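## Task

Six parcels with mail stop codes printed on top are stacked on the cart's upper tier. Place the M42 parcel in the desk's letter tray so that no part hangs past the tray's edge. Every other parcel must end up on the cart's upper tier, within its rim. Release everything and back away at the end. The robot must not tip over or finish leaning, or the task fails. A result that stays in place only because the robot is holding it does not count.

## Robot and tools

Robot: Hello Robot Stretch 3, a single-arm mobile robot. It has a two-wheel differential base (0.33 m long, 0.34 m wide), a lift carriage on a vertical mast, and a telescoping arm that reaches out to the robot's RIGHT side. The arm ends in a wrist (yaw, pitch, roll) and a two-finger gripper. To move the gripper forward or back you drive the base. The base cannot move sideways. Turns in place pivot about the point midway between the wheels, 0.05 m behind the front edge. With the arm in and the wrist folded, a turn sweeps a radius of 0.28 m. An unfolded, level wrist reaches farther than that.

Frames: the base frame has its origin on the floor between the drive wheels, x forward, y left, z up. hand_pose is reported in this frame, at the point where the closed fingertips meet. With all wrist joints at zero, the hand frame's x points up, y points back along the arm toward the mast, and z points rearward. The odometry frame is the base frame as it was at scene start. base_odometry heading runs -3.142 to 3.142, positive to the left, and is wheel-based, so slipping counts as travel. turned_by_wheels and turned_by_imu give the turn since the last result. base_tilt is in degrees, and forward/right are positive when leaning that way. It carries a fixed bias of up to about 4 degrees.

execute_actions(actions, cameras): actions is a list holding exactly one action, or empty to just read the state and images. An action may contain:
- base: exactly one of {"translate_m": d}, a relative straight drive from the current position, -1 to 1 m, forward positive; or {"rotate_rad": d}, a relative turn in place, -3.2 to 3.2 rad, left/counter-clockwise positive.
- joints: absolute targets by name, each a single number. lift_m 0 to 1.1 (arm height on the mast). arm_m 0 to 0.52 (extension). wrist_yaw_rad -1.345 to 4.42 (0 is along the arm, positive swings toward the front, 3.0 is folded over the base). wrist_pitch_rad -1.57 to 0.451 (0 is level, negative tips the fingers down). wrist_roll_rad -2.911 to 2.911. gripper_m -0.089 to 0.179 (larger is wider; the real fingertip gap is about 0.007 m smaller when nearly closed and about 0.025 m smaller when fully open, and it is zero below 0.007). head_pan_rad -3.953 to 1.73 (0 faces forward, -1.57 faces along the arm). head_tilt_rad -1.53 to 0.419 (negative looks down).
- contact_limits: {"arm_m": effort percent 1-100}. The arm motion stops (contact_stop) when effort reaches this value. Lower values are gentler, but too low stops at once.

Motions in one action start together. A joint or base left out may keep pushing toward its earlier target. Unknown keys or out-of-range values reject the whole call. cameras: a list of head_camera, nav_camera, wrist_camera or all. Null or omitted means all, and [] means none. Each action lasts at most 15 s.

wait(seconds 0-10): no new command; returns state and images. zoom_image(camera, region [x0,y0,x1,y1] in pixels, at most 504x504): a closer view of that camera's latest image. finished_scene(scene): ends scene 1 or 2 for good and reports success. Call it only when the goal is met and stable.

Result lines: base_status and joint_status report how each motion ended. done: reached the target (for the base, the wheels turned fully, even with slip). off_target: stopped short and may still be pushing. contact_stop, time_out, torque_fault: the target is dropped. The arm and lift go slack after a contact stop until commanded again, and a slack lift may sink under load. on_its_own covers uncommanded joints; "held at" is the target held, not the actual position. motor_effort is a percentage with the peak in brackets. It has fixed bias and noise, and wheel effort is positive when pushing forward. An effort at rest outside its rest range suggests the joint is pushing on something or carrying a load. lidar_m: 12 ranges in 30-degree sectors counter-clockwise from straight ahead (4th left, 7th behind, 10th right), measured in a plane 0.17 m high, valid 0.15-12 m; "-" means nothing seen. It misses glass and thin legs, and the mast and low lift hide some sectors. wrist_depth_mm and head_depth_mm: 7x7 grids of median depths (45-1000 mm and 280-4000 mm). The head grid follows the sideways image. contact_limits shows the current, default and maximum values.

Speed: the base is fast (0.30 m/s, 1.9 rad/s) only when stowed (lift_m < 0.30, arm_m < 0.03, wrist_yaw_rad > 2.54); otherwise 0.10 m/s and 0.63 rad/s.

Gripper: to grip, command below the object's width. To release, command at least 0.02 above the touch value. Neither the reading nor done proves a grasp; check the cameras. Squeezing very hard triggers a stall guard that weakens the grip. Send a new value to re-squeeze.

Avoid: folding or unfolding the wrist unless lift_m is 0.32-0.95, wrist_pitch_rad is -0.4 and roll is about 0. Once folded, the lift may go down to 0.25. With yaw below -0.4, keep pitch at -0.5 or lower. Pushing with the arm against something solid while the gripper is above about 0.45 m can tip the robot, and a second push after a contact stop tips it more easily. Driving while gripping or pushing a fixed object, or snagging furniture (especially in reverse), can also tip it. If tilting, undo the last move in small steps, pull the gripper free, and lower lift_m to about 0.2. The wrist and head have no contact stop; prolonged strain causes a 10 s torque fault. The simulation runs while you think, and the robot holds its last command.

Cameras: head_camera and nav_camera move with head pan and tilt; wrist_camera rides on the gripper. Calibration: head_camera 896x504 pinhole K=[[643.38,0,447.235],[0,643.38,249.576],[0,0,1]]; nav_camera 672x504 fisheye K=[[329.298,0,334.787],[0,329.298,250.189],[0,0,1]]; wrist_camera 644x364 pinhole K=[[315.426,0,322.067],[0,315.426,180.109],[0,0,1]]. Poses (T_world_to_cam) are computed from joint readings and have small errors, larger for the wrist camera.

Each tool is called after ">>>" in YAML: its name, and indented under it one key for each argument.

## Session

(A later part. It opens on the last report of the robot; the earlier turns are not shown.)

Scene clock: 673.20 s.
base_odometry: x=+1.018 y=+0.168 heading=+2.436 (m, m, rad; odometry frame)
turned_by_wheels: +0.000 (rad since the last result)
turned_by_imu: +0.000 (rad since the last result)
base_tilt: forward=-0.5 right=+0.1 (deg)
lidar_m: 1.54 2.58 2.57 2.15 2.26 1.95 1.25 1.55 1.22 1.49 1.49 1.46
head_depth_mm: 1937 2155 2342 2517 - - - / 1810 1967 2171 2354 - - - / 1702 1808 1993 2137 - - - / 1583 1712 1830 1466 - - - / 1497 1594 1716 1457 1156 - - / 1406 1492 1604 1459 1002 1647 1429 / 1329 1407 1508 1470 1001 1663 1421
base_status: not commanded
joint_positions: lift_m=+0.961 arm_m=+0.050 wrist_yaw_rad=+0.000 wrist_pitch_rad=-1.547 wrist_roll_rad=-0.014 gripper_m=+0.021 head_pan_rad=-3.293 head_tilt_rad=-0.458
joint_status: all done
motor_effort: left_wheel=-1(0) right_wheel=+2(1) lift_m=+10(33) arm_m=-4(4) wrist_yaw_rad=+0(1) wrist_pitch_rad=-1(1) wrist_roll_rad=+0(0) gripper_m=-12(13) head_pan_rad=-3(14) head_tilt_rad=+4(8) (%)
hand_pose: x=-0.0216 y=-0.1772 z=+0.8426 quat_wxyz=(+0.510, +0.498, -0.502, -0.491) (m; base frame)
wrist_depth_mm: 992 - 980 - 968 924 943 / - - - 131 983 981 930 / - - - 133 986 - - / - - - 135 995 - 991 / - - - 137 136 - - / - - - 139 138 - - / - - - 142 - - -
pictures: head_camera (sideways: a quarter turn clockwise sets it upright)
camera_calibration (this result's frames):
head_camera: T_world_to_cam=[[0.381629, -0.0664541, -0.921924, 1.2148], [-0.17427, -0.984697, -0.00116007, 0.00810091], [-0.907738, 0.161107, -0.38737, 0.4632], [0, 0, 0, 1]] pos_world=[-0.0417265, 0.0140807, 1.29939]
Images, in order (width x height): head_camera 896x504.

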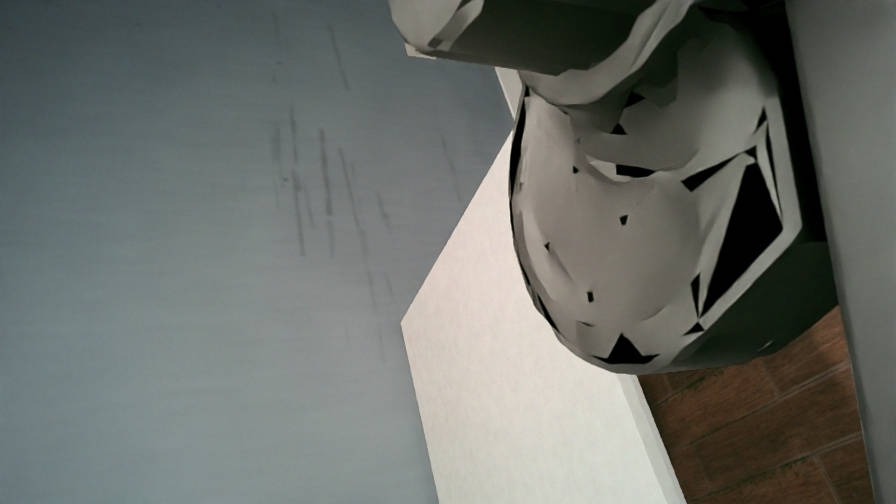

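>>> execute_actions:
  actions:
    - {"base": {"translate_m": -0.5}, "joints": {"lift_m": 1.0, "head_pan_rad": -2.4, "head_tilt_rad": -0.6}}
  cameras: []

>>> execute_actions:
  actions:
    - {"base": {"rotate_rad": -0.865}, "joints": {"head_pan_rad": -1.57, "head_tilt_rad": -0.6}}
  cameras: ["head_camera"]

Scene clock: 707.73 s.
base_odometry: x=+1.399 y=-0.156 heading=+2.436 (m, m, rad; odometry frame)
turned_by_wheels: +0.000 (rad since the last result)
turned_by_imu: +0.000 (rad since the last result)
base_tilt: forward=-0.5 right=+0.2 (deg)
lidar_m: 1.95 3.03 2.23 2.09 2.07 1.37 0.75 1.09 0.99 1.01 1.67 1.84
head_depth_mm: 873 953 1044 1105 - - - / 904 983 1081 1109 - - - / 926 1018 1124 1168 - - 528 / 955 1045 1166 - - - 547 / 981 1086 1216 - - - 574 / 1017 1124 1265 - - 617 586 / 1049 1171 1292 - - - 1174
base_status: done
joint_positions: lift_m=+0.999 arm_m=+0.050 wrist_yaw_rad=+0.000 wrist_pitch_rad=-1.547 wrist_roll_rad=-0.014 gripper_m=+0.021 head_pan_rad=-2.407 head_tilt_rad=-0.592
joint_status: all done
motor_effort: left_wheel=-1(6) right_wheel=+1(4) lift_m=+37(39) arm_m=-5(4) wrist_yaw_rad=-1(1) wrist_pitch_rad=-1(1) wrist_roll_rad=+1(0) gripper_m=-12(13) head_pan_rad=+2(31) head_tilt_rad=-3(13) (%)
hand_pose: x=-0.0216 y=-0.1772 z=+0.8813 quat_wxyz=(+0.510, +0.498, -0.502, -0.491) (m; base frame)
wrist_depth_mm: - - - - 987 300 293 / - - - 132 - 309 296 / - - - 133 - - 305 / - - - 135 - - 309 / - - - 137 - - 319 / - - - 139 139 - 320 / - - - 142 - - 342
pictures: none
No camera images: the call's "cameras" was empty. Leave "cameras" out to get every camera's image.

Scene clock: 710.10 s.
base_odometry: x=+1.399 y=-0.156 heading=+1.571 (m, m, rad; odometry frame)
turned_by_wheels: -0.865 (rad since the last result)
turned_by_imu: -0.855 (rad since the last result)
base_tilt: forward=-0.4 right=+0.1 (deg)
lidar_m: 1.68 1.95 3.05 3.04 2.31 2.06 1.99 0.75 1.09 1.09 0.99 1.68
head_depth_mm: 869 946 1024 - - - 548 / 893 979 1065 - - - 548 / 919 1008 1111 1192 - - - / 944 1036 1151 1166 817 - - / 969 1070 1186 1053 829 668 561 / 1004 1102 1239 1110 830 669 572 / 1028 1135 1283 1111 833 669 605
base_status: done
joint_positions: lift_m=+0.999 arm_m=+0.050 wrist_yaw_rad=+0.000 wrist_pitch_rad=-1.547 wrist_roll_rad=-0.014 gripper_m=+0.021 head_pan_rad=-1.577 head_tilt_rad=-0.593
joint_status: all done
motor_effort: left_wheel=+4(9) right_wheel=-5(9) lift_m=+37(37) arm_m=-4(4) wrist_yaw_rad=-1(1) wrist_pitch_rad=-1(1) wrist_roll_rad=+0(0) gripper_m=-12(13) head_pan_rad=+2(32) head_tilt_rad=-3(4) (%)
hand_pose: x=-0.0216 y=-0.1772 z=+0.8813 quat_wxyz=(+0.510, +0.498, -0.502, -0.491) (m; base frame)
wrist_depth_mm: - - 310 304 298 298 287 / - - - 131 303 301 295 / - - - 132 311 304 304 / - - - 135 - - - / - - - 137 - - - / - - - 139 138 - - / - - - 142 - - -
pictures: head_camera (sideways: a quarter turn clockwise sets it upright)
camera_calibration (this result's frames):
head_camera: T_world_to_cam=[[0.0113672, 0.507339, -0.861672, 1.13846], [0.999546, -0.0298031, -0.00436155, 0.00510808], [-0.0278933, -0.861231, -0.507447, 0.614082], [0, 0, 0, 1]] pos_world=[-0.000918126, -0.0485661, 1.29261]
Images, in order (width x height): head_camera 896x504.

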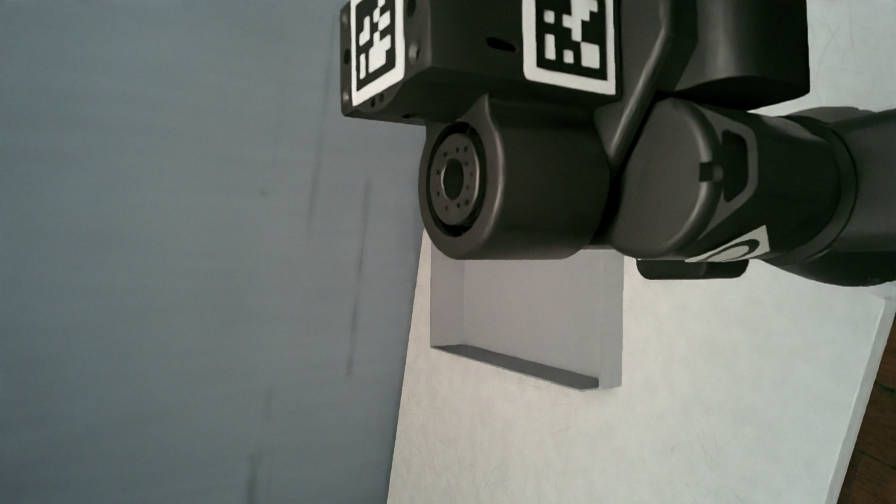

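>>> execute_actions:
  actions:
    - {"base": {"rotate_rad": -1.571}, "joints": {"lift_m": 1.02}}
  cameras: []

>>> execute_actions:
  actions:
    - {"base": {"translate_m": 0.15}}
  cameras: []

>>> execute_actions:
  actions:
    - {"base": {"rotate_rad": 1.571}}
  cameras: ["head_camera"]

Scene clock: 777.87 s.
base_odometry: x=+1.399 y=-0.156 heading=+0.000 (m, m, rad; odometry frame)
turned_by_wheels: -1.571 (rad since the last result)
turned_by_imu: -1.553 (rad since the last result)
base_tilt: forward=-0.5 right=+0.1 (deg)
lidar_m: 1.09 0.99 1.67 1.68 1.99 3.03 3.06 2.23 2.06 1.96 0.75 1.09
head_depth_mm: 1696 1835 - - - - 1263 / 1747 1889 2072 - - - 1273 / 1783 1957 2143 - - - - / 1827 2031 2233 2411 1983 - - / 1911 2080 2314 2502 1885 1519 1260 / 1886 2052 2229 2279 1889 731 1255 / 1654 1737 1833 1907 838 668 600
base_status: done
joint_positions: lift_m=+1.019 arm_m=+0.050 wrist_yaw_rad=+0.000 wrist_pitch_rad=-1.547 wrist_roll_rad=-0.014 gripper_m=+0.021 head_pan_rad=-1.577 head_tilt_rad=-0.593
joint_status: all done
motor_effort: left_wheel=+5(9) right_wheel=-5(9) lift_m=+37(39) arm_m=-4(4) wrist_yaw_rad=+0(0) wrist_pitch_rad=-1(1) wrist_roll_rad=+0(0) gripper_m=-12(13) head_pan_rad=+3(2) head_tilt_rad=-3(3) (%)
hand_pose: x=-0.0216 y=-0.1772 z=+0.9013 quat_wxyz=(+0.510, +0.498, -0.502, -0.491) (m; base frame)
wrist_depth_mm: 336 337 - - - 971 985 / 347 357 - 131 - - - / 354 - - 133 - - - / 355 - - 135 - - - / 368 - - 137 - - - / 371 - - 140 138 - - / 383 - - 142 - - -
pictures: none
No camera images: the call's "cameras" was empty. Leave "cameras" out to get every camera's image.

Scene clock: 780.43 s.
base_odometry: x=+1.549 y=-0.156 heading=+0.000 (m, m, rad; odometry frame)
turned_by_wheels: +0.000 (rad since the last result)
turned_by_imu: +0.000 (rad since the last result)
base_tilt: forward=-0.3 right=+0.1 (deg)
lidar_m: 0.95 0.87 1.63 1.63 1.99 3.17 3.21 2.36 2.11 1.70 0.67 0.95
head_depth_mm: 1734 1869 - - - - 1263 / 1778 1956 2130 - - - 1263 / 1835 2010 2213 - - - - / 1901 2056 2275 2448 1958 - - / 1923 2085 2326 2416 833 671 573 / 1723 1829 1939 2062 837 672 560 / 1423 1507 1589 1673 833 667 558
base_status: done
joint_positions: lift_m=+1.019 arm_m=+0.050 wrist_yaw_rad=+0.000 wrist_pitch_rad=-1.547 wrist_roll_rad=-0.014 gripper_m=+0.021 head_pan_rad=-1.577 head_tilt_rad=-0.593
joint_status: not commanded
motor_effort: left_wheel=+4(9) right_wheel=-6(5) lift_m=+37(37) arm_m=-4(4) wrist_yaw_rad=-1(0) wrist_pitch_rad=-1(1) wrist_roll_rad=+0(0) gripper_m=-12(12) head_pan_rad=+2(3) head_tilt_rad=-3(3) (%)
hand_pose: x=-0.0216 y=-0.1772 z=+0.9013 quat_wxyz=(+0.510, +0.498, -0.502, -0.491) (m; base frame)
wrist_depth_mm: 336 330 328 - - - 961 / 347 340 341 131 - - - / 355 345 344 133 - - - / 350 348 351 135 - - - / 369 364 362 137 - - - / 369 369 366 139 139 - - / 383 377 - 143 - - -
pictures: none
No camera images: the call's "cameras" was empty. Leave "cameras" out to get every camera's image.

Scene clock: 783.87 s.
base_odometry: x=+1.549 y=-0.156 heading=+1.571 (m, m, rad; odometry frame)
turned_by_wheels: +1.571 (rad since the last result)
turned_by_imu: +1.554 (rad since the last result)
base_tilt: forward=-0.5 right=+0.3 (deg)
lidar_m: 1.63 1.98 2.42 3.17 2.37 2.11 1.73 0.67 0.95 0.95 0.87 1.63
head_depth_mm: 754 819 - - - - 562 / 775 846 922 - - - 560 / 795 868 952 - - - - / 816 897 997 1067 858 - - / 837 921 1026 1098 829 670 559 / 868 955 1065 1107 813 663 560 / 890 989 1105 1105 835 670 559
base_status: done
joint_positions: lift_m=+1.019 arm_m=+0.050 wrist_yaw_rad=+0.000 wrist_pitch_rad=-1.547 wrist_roll_rad=-0.014 gripper_m=+0.021 head_pan_rad=-1.577 head_tilt_rad=-0.593
joint_status: not commanded
motor_effort: left_wheel=-4(8) right_wheel=+5(9) lift_m=+37(37) arm_m=-4(4) wrist_yaw_rad=-1(1) wrist_pitch_rad=-1(1) wrist_roll_rad=+0(0) gripper_m=-13(13) head_pan_rad=+2(2) head_tilt_rad=-3(3) (%)
hand_pose: x=-0.0216 y=-0.1772 z=+0.9013 quat_wxyz=(+0.510, +0.498, -0.502, -0.491) (m; base frame)
wrist_depth_mm: 338 335 328 322 320 315 311 / 345 342 333 131 324 319 316 / 352 352 340 132 328 323 320 / - - 351 134 336 334 326 / - - - 137 342 340 334 / - - - 140 138 - 341 / - - - 142 - - -
pictures: head_camera (sideways: a quarter turn clockwise sets it upright)
camera_calibration (this result's frames):
head_camera: T_world_to_cam=[[0.0113074, 0.507391, -0.861642, 1.13842], [0.99955, -0.0296843, -0.00436293, 0.00510986], [-0.027791, -0.861205, -0.507498, 0.614147], [0, 0, 0, 1]] pos_world=[-0.000912362, -0.0485664, 1.29261]
Images, in order (width x height): head_camera 896x504.

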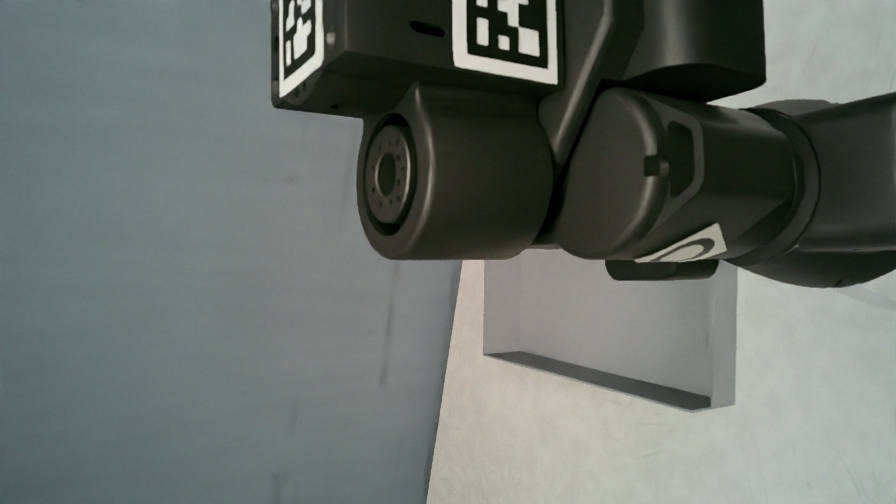

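>>> execute_actions:
  actions:
    - {"joints": {"arm_m": 0.46, "head_tilt_rad": -0.7}}
  cameras: ["head_camera", "wrist_camera"]

Scene clock: 792.50 s.
base_odometry: x=+1.549 y=-0.156 heading=+1.571 (m, m, rad; odometry frame)
turned_by_wheels: +0.000 (rad since the last result)
turned_by_imu: +0.000 (rad since the last result)
base_tilt: forward=-0.6 right=+0.2 (deg)
lidar_m: 1.63 1.98 2.42 3.20 2.37 2.11 1.73 0.67 0.95 0.95 0.87 1.62
head_depth_mm: 749 - 941 952 756 624 531 / 760 885 970 952 754 624 531 / 774 916 1001 914 748 623 532 / 810 - 1075 686 750 622 529 / 847 953 1073 912 748 620 529 / 874 978 1111 949 739 622 529 / 896 1014 1138 949 749 619 528
base_status: not commanded
joint_positions: lift_m=+1.019 arm_m=+0.460 wrist_yaw_rad=+0.000 wrist_pitch_rad=-1.547 wrist_roll_rad=-0.014 gripper_m=+0.021 head_pan_rad=-1.577 head_tilt_rad=-0.691
joint_status: all done
motor_effort: left_wheel=-4(4) right_wheel=+4(5) lift_m=+37(37) arm_m=+3(4) wrist_yaw_rad=-1(1) wrist_pitch_rad=-1(1) wrist_roll_rad=+0(0) gripper_m=-11(12) head_pan_rad=+2(2) head_tilt_rad=-3(10) (%)
hand_pose: x=-0.0216 y=-0.5865 z=+0.9013 quat_wxyz=(+0.510, +0.498, -0.502, -0.491) (m; base frame)
wrist_depth_mm: 339 331 323 318 315 312 312 / 343 336 330 132 319 321 317 / 347 344 338 133 295 322 323 / 352 349 341 135 289 332 330 / 367 357 353 137 280 339 334 / 373 371 355 140 138 344 338 / 380 381 373 142 325 352 350
pictures: head_camera (sideways: a quarter turn clockwise sets it upright), wrist_camera
camera_calibration (this result's frames):
head_camera: T_world_to_cam=[[0.0118093, 0.589831, -0.807441, 1.06775], [0.999553, -0.0291376, -0.00666573, 0.00810712], [-0.0274585, -0.807001, -0.589911, 0.721367], [0, 0, 0, 1]] pos_world=[-0.000905203, -0.0474093, 1.28774]
wrist_camera: T_world_to_cam=[[-0.998816, -0.00148098, -0.0486206, 0.027218], [-0.00709021, 0.993294, 0.115399, 0.515469], [0.0481237, 0.115607, -0.992129, 1.12923], [0, 0, 0, 1]] pos_world=[-0.0235022, -0.642519, 1.06218]
Images, in order (width x height): head_camera 896x504, wrist_camera 644x364.

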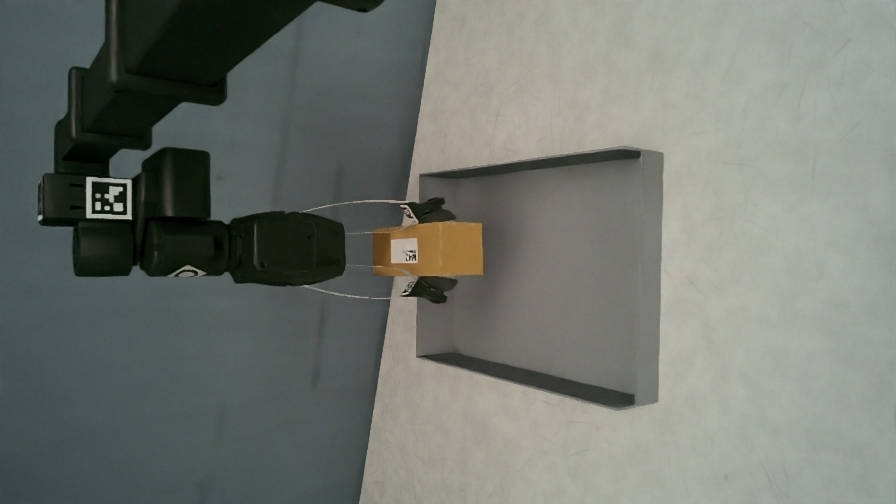

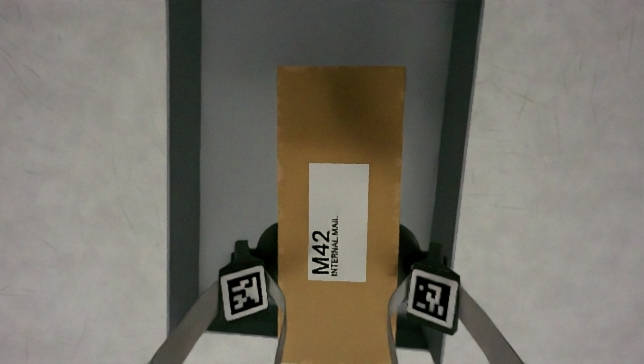

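>>> execute_actions:
  actions:
    - {"joints": {"lift_m": 0.915}}
  cameras: ["wrist_camera"]

Scene clock: 807.33 s.
base_odometry: x=+1.549 y=-0.156 heading=+1.571 (m, m, rad; odometry frame)
turned_by_wheels: +0.000 (rad since the last result)
turned_by_imu: +0.000 (rad since the last result)
base_tilt: forward=-0.6 right=+0.1 (deg)
lidar_m: 1.63 1.98 2.41 3.20 2.36 2.12 1.74 0.67 0.95 0.95 0.87 1.62
head_depth_mm: 757 838 922 - - 623 531 / 780 851 - 915 754 625 531 / 800 858 1033 926 750 624 530 / 817 895 - 786 726 619 530 / 844 946 1073 911 749 622 529 / 875 975 1110 946 742 619 530 / 897 1008 1134 948 750 623 529
base_status: not commanded
joint_positions: lift_m=+0.916 arm_m=+0.460 wrist_yaw_rad=+0.000 wrist_pitch_rad=-1.548 wrist_roll_rad=-0.014 gripper_m=+0.021 head_pan_rad=-1.577 head_tilt_rad=-0.691
joint_status: all done
motor_effort: left_wheel=-4(4) right_wheel=+5(5) lift_m=+11(33) arm_m=+3(4) wrist_yaw_rad=-1(1) wrist_pitch_rad=-1(1) wrist_roll_rad=+0(0) gripper_m=-12(12) head_pan_rad=+3(2) head_tilt_rad=-3(4) (%)
hand_pose: x=-0.0216 y=-0.5865 z=+0.7976 quat_wxyz=(+0.509, +0.498, -0.502, -0.491) (m; base frame)
wrist_depth_mm: 180 222 223 220 216 212 211 / 235 227 227 131 219 204 216 / 241 233 231 133 224 201 222 / 245 236 238 134 230 198 225 / 250 241 240 137 233 209 230 / 255 247 247 140 139 206 236 / 262 237 252 142 244 237 240
pictures: wrist_camera
camera_calibration (this result's frames):
wrist_camera: T_world_to_cam=[[-0.998816, -0.00147999, -0.0486207, 0.0221771], [-0.00709014, 0.993292, 0.115418, 0.527416], [0.0481237, 0.115626, -0.992126, 1.02637], [0, 0, 0, 1]] pos_world=[-0.0235022, -0.64252, 0.95849]
Images, in order (width x height): wrist_camera 644x364.

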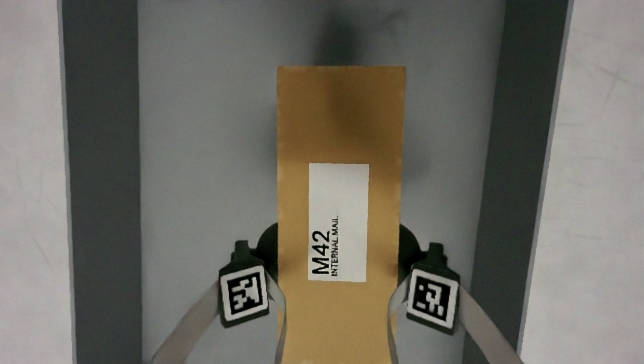

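>>> execute_actions:
  actions:
    - {"joints": {"lift_m": 0.879}}
  cameras: ["wrist_camera"]

Scene clock: 816.70 s.
base_odometry: x=+1.549 y=-0.156 heading=+1.571 (m, m, rad; odometry frame)
turned_by_wheels: +0.000 (rad since the last result)
turned_by_imu: +0.000 (rad since the last result)
base_tilt: forward=-0.6 right=+0.1 (deg)
lidar_m: 1.63 1.98 2.42 3.20 2.37 2.11 1.73 0.67 0.95 0.95 0.87 1.62
head_depth_mm: 761 836 935 1005 - 602 530 / 778 865 929 - 753 622 531 / 804 877 - 928 750 622 531 / 823 915 - 878 717 622 530 / 846 946 1071 911 749 621 529 / 870 980 1108 947 742 621 529 / 899 1013 1139 948 748 618 529
base_status: not commanded
joint_positions: lift_m=+0.880 arm_m=+0.460 wrist_yaw_rad=+0.000 wrist_pitch_rad=-1.548 wrist_roll_rad=-0.014 gripper_m=+0.021 head_pan_rad=-1.577 head_tilt_rad=-0.691
joint_status: all done
motor_effort: left_wheel=-4(4) right_wheel=+6(5) lift_m=+11(11) arm_m=+3(2) wrist_yaw_rad=-1(1) wrist_pitch_rad=-1(1) wrist_roll_rad=+0(1) gripper_m=-12(12) head_pan_rad=+2(2) head_tilt_rad=-4(3) (%)
hand_pose: x=-0.0216 y=-0.5865 z=+0.7616 quat_wxyz=(+0.509, +0.498, -0.502, -0.491) (m; base frame)
wrist_depth_mm: 168 190 189 186 183 179 141 / 169 193 190 131 185 183 140 / 171 199 195 133 189 187 145 / 174 203 200 135 192 190 150 / 175 205 204 137 196 193 149 / 178 211 208 139 139 188 197 / 182 215 213 142 206 175 201
pictures: wrist_camera
camera_calibration (this result's frames):
wrist_camera: T_world_to_cam=[[-0.998816, -0.0014794, -0.0486207, 0.0204269], [-0.00709011, 0.99329, 0.115429, 0.53156], [0.0481237, 0.115637, -0.992125, 0.990651], [0, 0, 0, 1]] pos_world=[-0.0235022, -0.642519, 0.922485]
Images, in order (width x height): wrist_camera 644x364.

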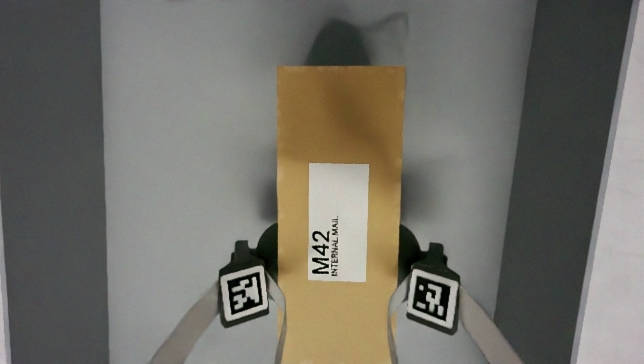

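>>> execute_actions:
  actions:
    - {"joints": {"lift_m": 0.873}}
  cameras: []

>>> execute_actions:
  actions:
    - {"joints": {"gripper_m": 0.09}}
  cameras: []

>>> execute_actions:
  actions:
    - {"joints": {"lift_m": 1.0}}
  cameras: ["head_camera", "wrist_camera"]

Scene clock: 824.30 s.
base_odometry: x=+1.549 y=-0.156 heading=+1.571 (m, m, rad; odometry frame)
turned_by_wheels: +0.000 (rad since the last result)
turned_by_imu: +0.000 (rad since the last result)
base_tilt: forward=-0.4 right=+0.2 (deg)
lidar_m: 1.63 1.98 2.42 3.18 2.36 2.11 1.73 0.67 0.95 0.95 0.88 1.62
head_depth_mm: 757 840 938 995 - 593 526 / 775 859 939 - 752 624 531 / 798 877 - 921 750 620 529 / 822 914 - 847 718 621 531 / 846 950 1076 907 749 621 530 / 865 977 1110 949 743 623 528 / 896 1010 1137 944 748 619 528
base_status: not commanded
joint_positions: lift_m=+0.874 arm_m=+0.460 wrist_yaw_rad=+0.000 wrist_pitch_rad=-1.548 wrist_roll_rad=-0.014 gripper_m=+0.021 head_pan_rad=-1.577 head_tilt_rad=-0.691
joint_status: all done
motor_effort: left_wheel=-4(4) right_wheel=+5(5) lift_m=+10(11) arm_m=+3(3) wrist_yaw_rad=+0(0) wrist_pitch_rad=-1(1) wrist_roll_rad=+1(0) gripper_m=-12(13) head_pan_rad=+2(2) head_tilt_rad=-4(3) (%)
hand_pose: x=-0.0216 y=-0.5865 z=+0.7556 quat_wxyz=(+0.509, +0.498, -0.502, -0.491) (m; base frame)
wrist_depth_mm: 168 184 181 180 176 174 133 / 169 189 185 131 179 178 133 / 172 192 189 132 182 181 137 / 175 196 193 135 186 184 141 / 174 200 196 137 189 187 141 / 179 204 203 139 138 190 146 / 181 209 207 142 199 176 195
pictures: none
No camera images: the call's "cameras" was empty. Leave "cameras" out to get every camera's image.

Scene clock: 825.50 s.
base_odometry: x=+1.549 y=-0.156 heading=+1.571 (m, m, rad; odometry frame)
turned_by_wheels: +0.000 (rad since the last result)
turned_by_imu: +0.000 (rad since the last result)
base_tilt: forward=-0.5 right=+0.1 (deg)
lidar_m: 1.63 1.98 2.42 3.19 2.37 2.11 1.73 0.67 0.95 0.95 0.87 1.63
head_depth_mm: 756 841 930 1003 - 595 526 / 776 862 939 - 755 624 531 / 797 876 - 918 748 622 531 / 818 915 - 854 727 621 530 / 839 947 1078 908 747 624 529 / 870 976 1113 948 744 620 528 / 899 1013 1138 948 747 619 529
base_status: not commanded
joint_positions: lift_m=+0.874 arm_m=+0.460 wrist_yaw_rad=+0.000 wrist_pitch_rad=-1.548 wrist_roll_rad=-0.014 gripper_m=+0.090 head_pan_rad=-1.577 head_tilt_rad=-0.691
joint_status: all done
motor_effort: left_wheel=-4(4) right_wheel=+5(5) lift_m=+10(11) arm_m=+3(3) wrist_yaw_rad=-1(1) wrist_pitch_rad=-1(1) wrist_roll_rad=+0(1) gripper_m=+0(85) head_pan_rad=+2(2) head_tilt_rad=-4(3) (%)
hand_pose: x=-0.0216 y=-0.5865 z=+0.7556 quat_wxyz=(+0.509, +0.498, -0.502, -0.491) (m; base frame)
wrist_depth_mm: 168 185 182 178 177 174 134 / 169 189 184 132 179 178 132 / 173 192 189 135 181 180 137 / 173 196 194 136 187 184 142 / 176 201 196 140 191 188 141 / 179 204 - 143 169 176 148 / 181 209 206 146 198 197 195
pictures: none
No camera images: the call's "cameras" was empty. Leave "cameras" out to get every camera's image.

Scene clock: 827.50 s.
base_odometry: x=+1.549 y=-0.156 heading=+1.571 (m, m, rad; odometry frame)
turned_by_wheels: +0.000 (rad since the last result)
turned_by_imu: +0.000 (rad since the last result)
base_tilt: forward=-0.5 right=+0.2 (deg)
lidar_m: 1.63 1.98 2.42 3.18 2.38 2.11 1.73 0.67 0.95 0.95 0.87 1.63
head_depth_mm: 759 - 974 941 755 622 532 / 772 - 969 954 752 621 532 / 782 921 1001 921 747 622 531 / 814 - - 910 726 623 530 / 845 945 1073 909 747 622 528 / 869 979 1114 950 743 621 529 / 898 1014 1129 944 749 619 528
base_status: not commanded
joint_positions: lift_m=+0.999 arm_m=+0.460 wrist_yaw_rad=+0.000 wrist_pitch_rad=-1.548 wrist_roll_rad=-0.014 gripper_m=+0.090 head_pan_rad=-1.577 head_tilt_rad=-0.691
joint_status: all done
motor_effort: left_wheel=-4(4) right_wheel=+5(5) lift_m=+36(37) arm_m=+3(3) wrist_yaw_rad=+0(1) wrist_pitch_rad=-1(1) wrist_roll_rad=+0(0) gripper_m=+1(1) head_pan_rad=+2(2) head_tilt_rad=-3(3) (%)
hand_pose: x=-0.0216 y=-0.5865 z=+0.8813 quat_wxyz=(+0.509, +0.498, -0.502, -0.491) (m; base frame)
wrist_depth_mm: 313 310 304 303 294 293 290 / 323 316 309 305 299 298 294 / 330 325 318 261 305 307 302 / 338 331 322 267 314 310 310 / 345 341 329 272 323 320 311 / 349 346 - 334 328 323 323 / 356 353 335 333 329 334 330
pictures: head_camera (sideways: a quarter turn clockwise sets it upright), wrist_camera
camera_calibration (this result's frames):
head_camera: T_world_to_cam=[[0.0118094, 0.589831, -0.807441, 1.06775], [0.999553, -0.0291377, -0.00666573, 0.00810713], [-0.0274586, -0.807001, -0.589911, 0.721367], [0, 0, 0, 1]] pos_world=[-0.000905209, -0.0474093, 1.28774]
wrist_camera: T_world_to_cam=[[-0.998816, -0.00147954, -0.0486207, 0.0262476], [-0.0070903, 0.99329, 0.11543, 0.51774], [0.0481237, 0.115638, -0.992125, 1.10943], [0, 0, 0, 1]] pos_world=[-0.0235022, -0.64252, 1.0422]
Images, in order (width x height): head_camera 896x504, wrist_camera 644x364.

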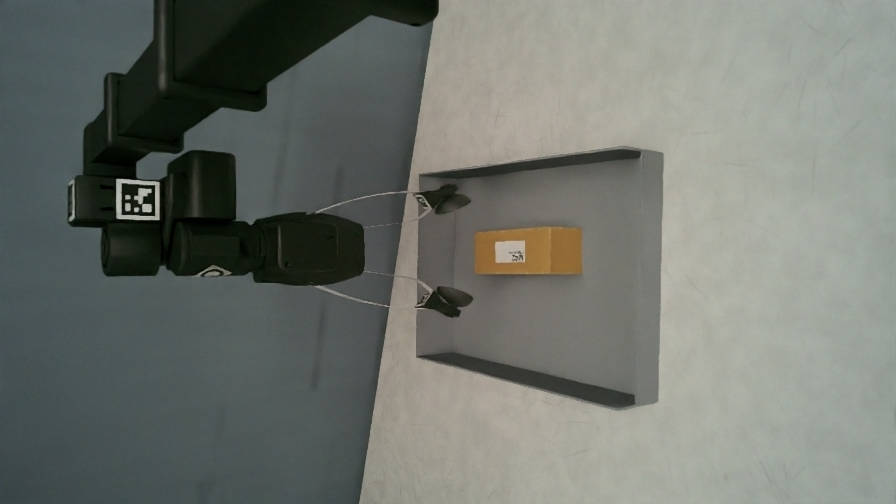

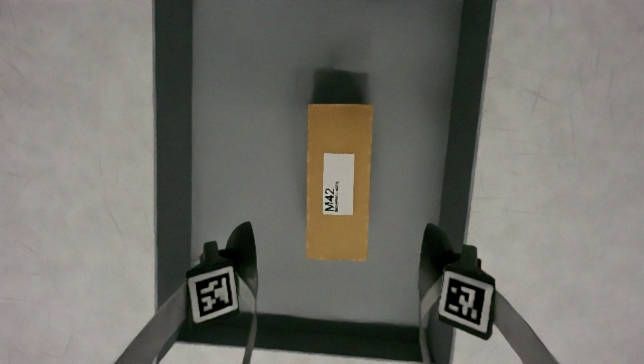

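>>> execute_actions:
  actions:
    - {"joints": {"arm_m": 0.0, "head_pan_rad": 0.69, "head_tilt_rad": -0.25}}
  cameras: ["head_camera"]

Scene clock: 839.33 s.
base_odometry: x=+1.549 y=-0.156 heading=+1.571 (m, m, rad; odometry frame)
turned_by_wheels: +0.000 (rad since the last result)
turned_by_imu: +0.000 (rad since the last result)
base_tilt: forward=-0.4 right=+0.1 (deg)
lidar_m: 1.63 1.98 2.42 3.19 2.37 2.11 1.73 0.67 0.95 0.95 0.87 1.63
head_depth_mm: 1808 1870 1918 1958 2043 2034 1651 / 2025 2076 2168 2259 2328 2192 1641 / 2254 2382 2477 2507 2611 2199 1650 / 2573 2732 2864 2840 2447 2179 1665 / 2921 3296 3371 3519 2615 2192 1662 / 3081 3802 3941 - 3280 2210 1665 / 3054 3628 3786 3873 3262 2225 1664
base_status: not commanded
joint_positions: lift_m=+0.999 arm_m=+0.002 wrist_yaw_rad=+0.000 wrist_pitch_rad=-1.548 wrist_roll_rad=-0.014 gripper_m=+0.090 head_pan_rad=+0.683 head_tilt_rad=-0.260
joint_status: all done
joint sent to its limit — the command would take arm_m past its lower limit, so that joint was sent only as far as its limit.
motor_effort: left_wheel=-4(4) right_wheel=+5(5) lift_m=+36(36) arm_m=-4(5) wrist_yaw_rad=-1(0) wrist_pitch_rad=-1(1) wrist_roll_rad=+0(0) gripper_m=+1(0) head_pan_rad=+3(31) head_tilt_rad=+5(26) (%)
hand_pose: x=-0.0216 y=-0.1285 z=+0.8813 quat_wxyz=(+0.509, +0.498, -0.502, -0.491) (m; base frame)
wrist_depth_mm: 317 313 310 305 299 297 292 / 325 318 311 309 307 300 299 / - - 322 316 309 307 300 / - - - 324 318 315 307 / - - - - - 317 315 / - - - - - - - / - - - - - - -
pictures: head_camera (sideways: a quarter turn clockwise sets it upright)
camera_calibration (this result's frames):
head_camera: T_world_to_cam=[[-0.159291, -0.119004, -0.980033, 1.29399], [-0.612495, 0.790466, 0.00356761, 0.00461885], [0.774258, 0.600834, -0.198803, 0.207522], [0, 0, 0, 1]] pos_world=[0.0482749, 0.0256531, 1.3094]
Images, in order (width x height): head_camera 896x504.

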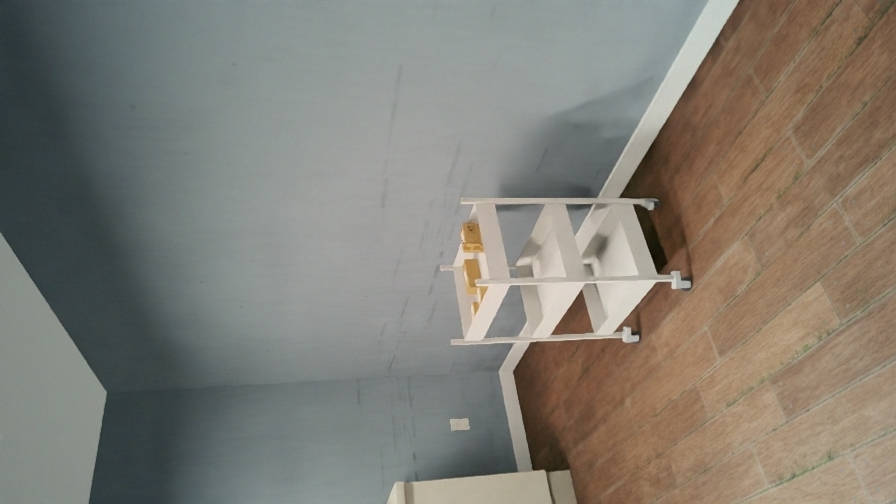

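>>> finished_scene:
  scene: 1

The scene is finished: the task was done.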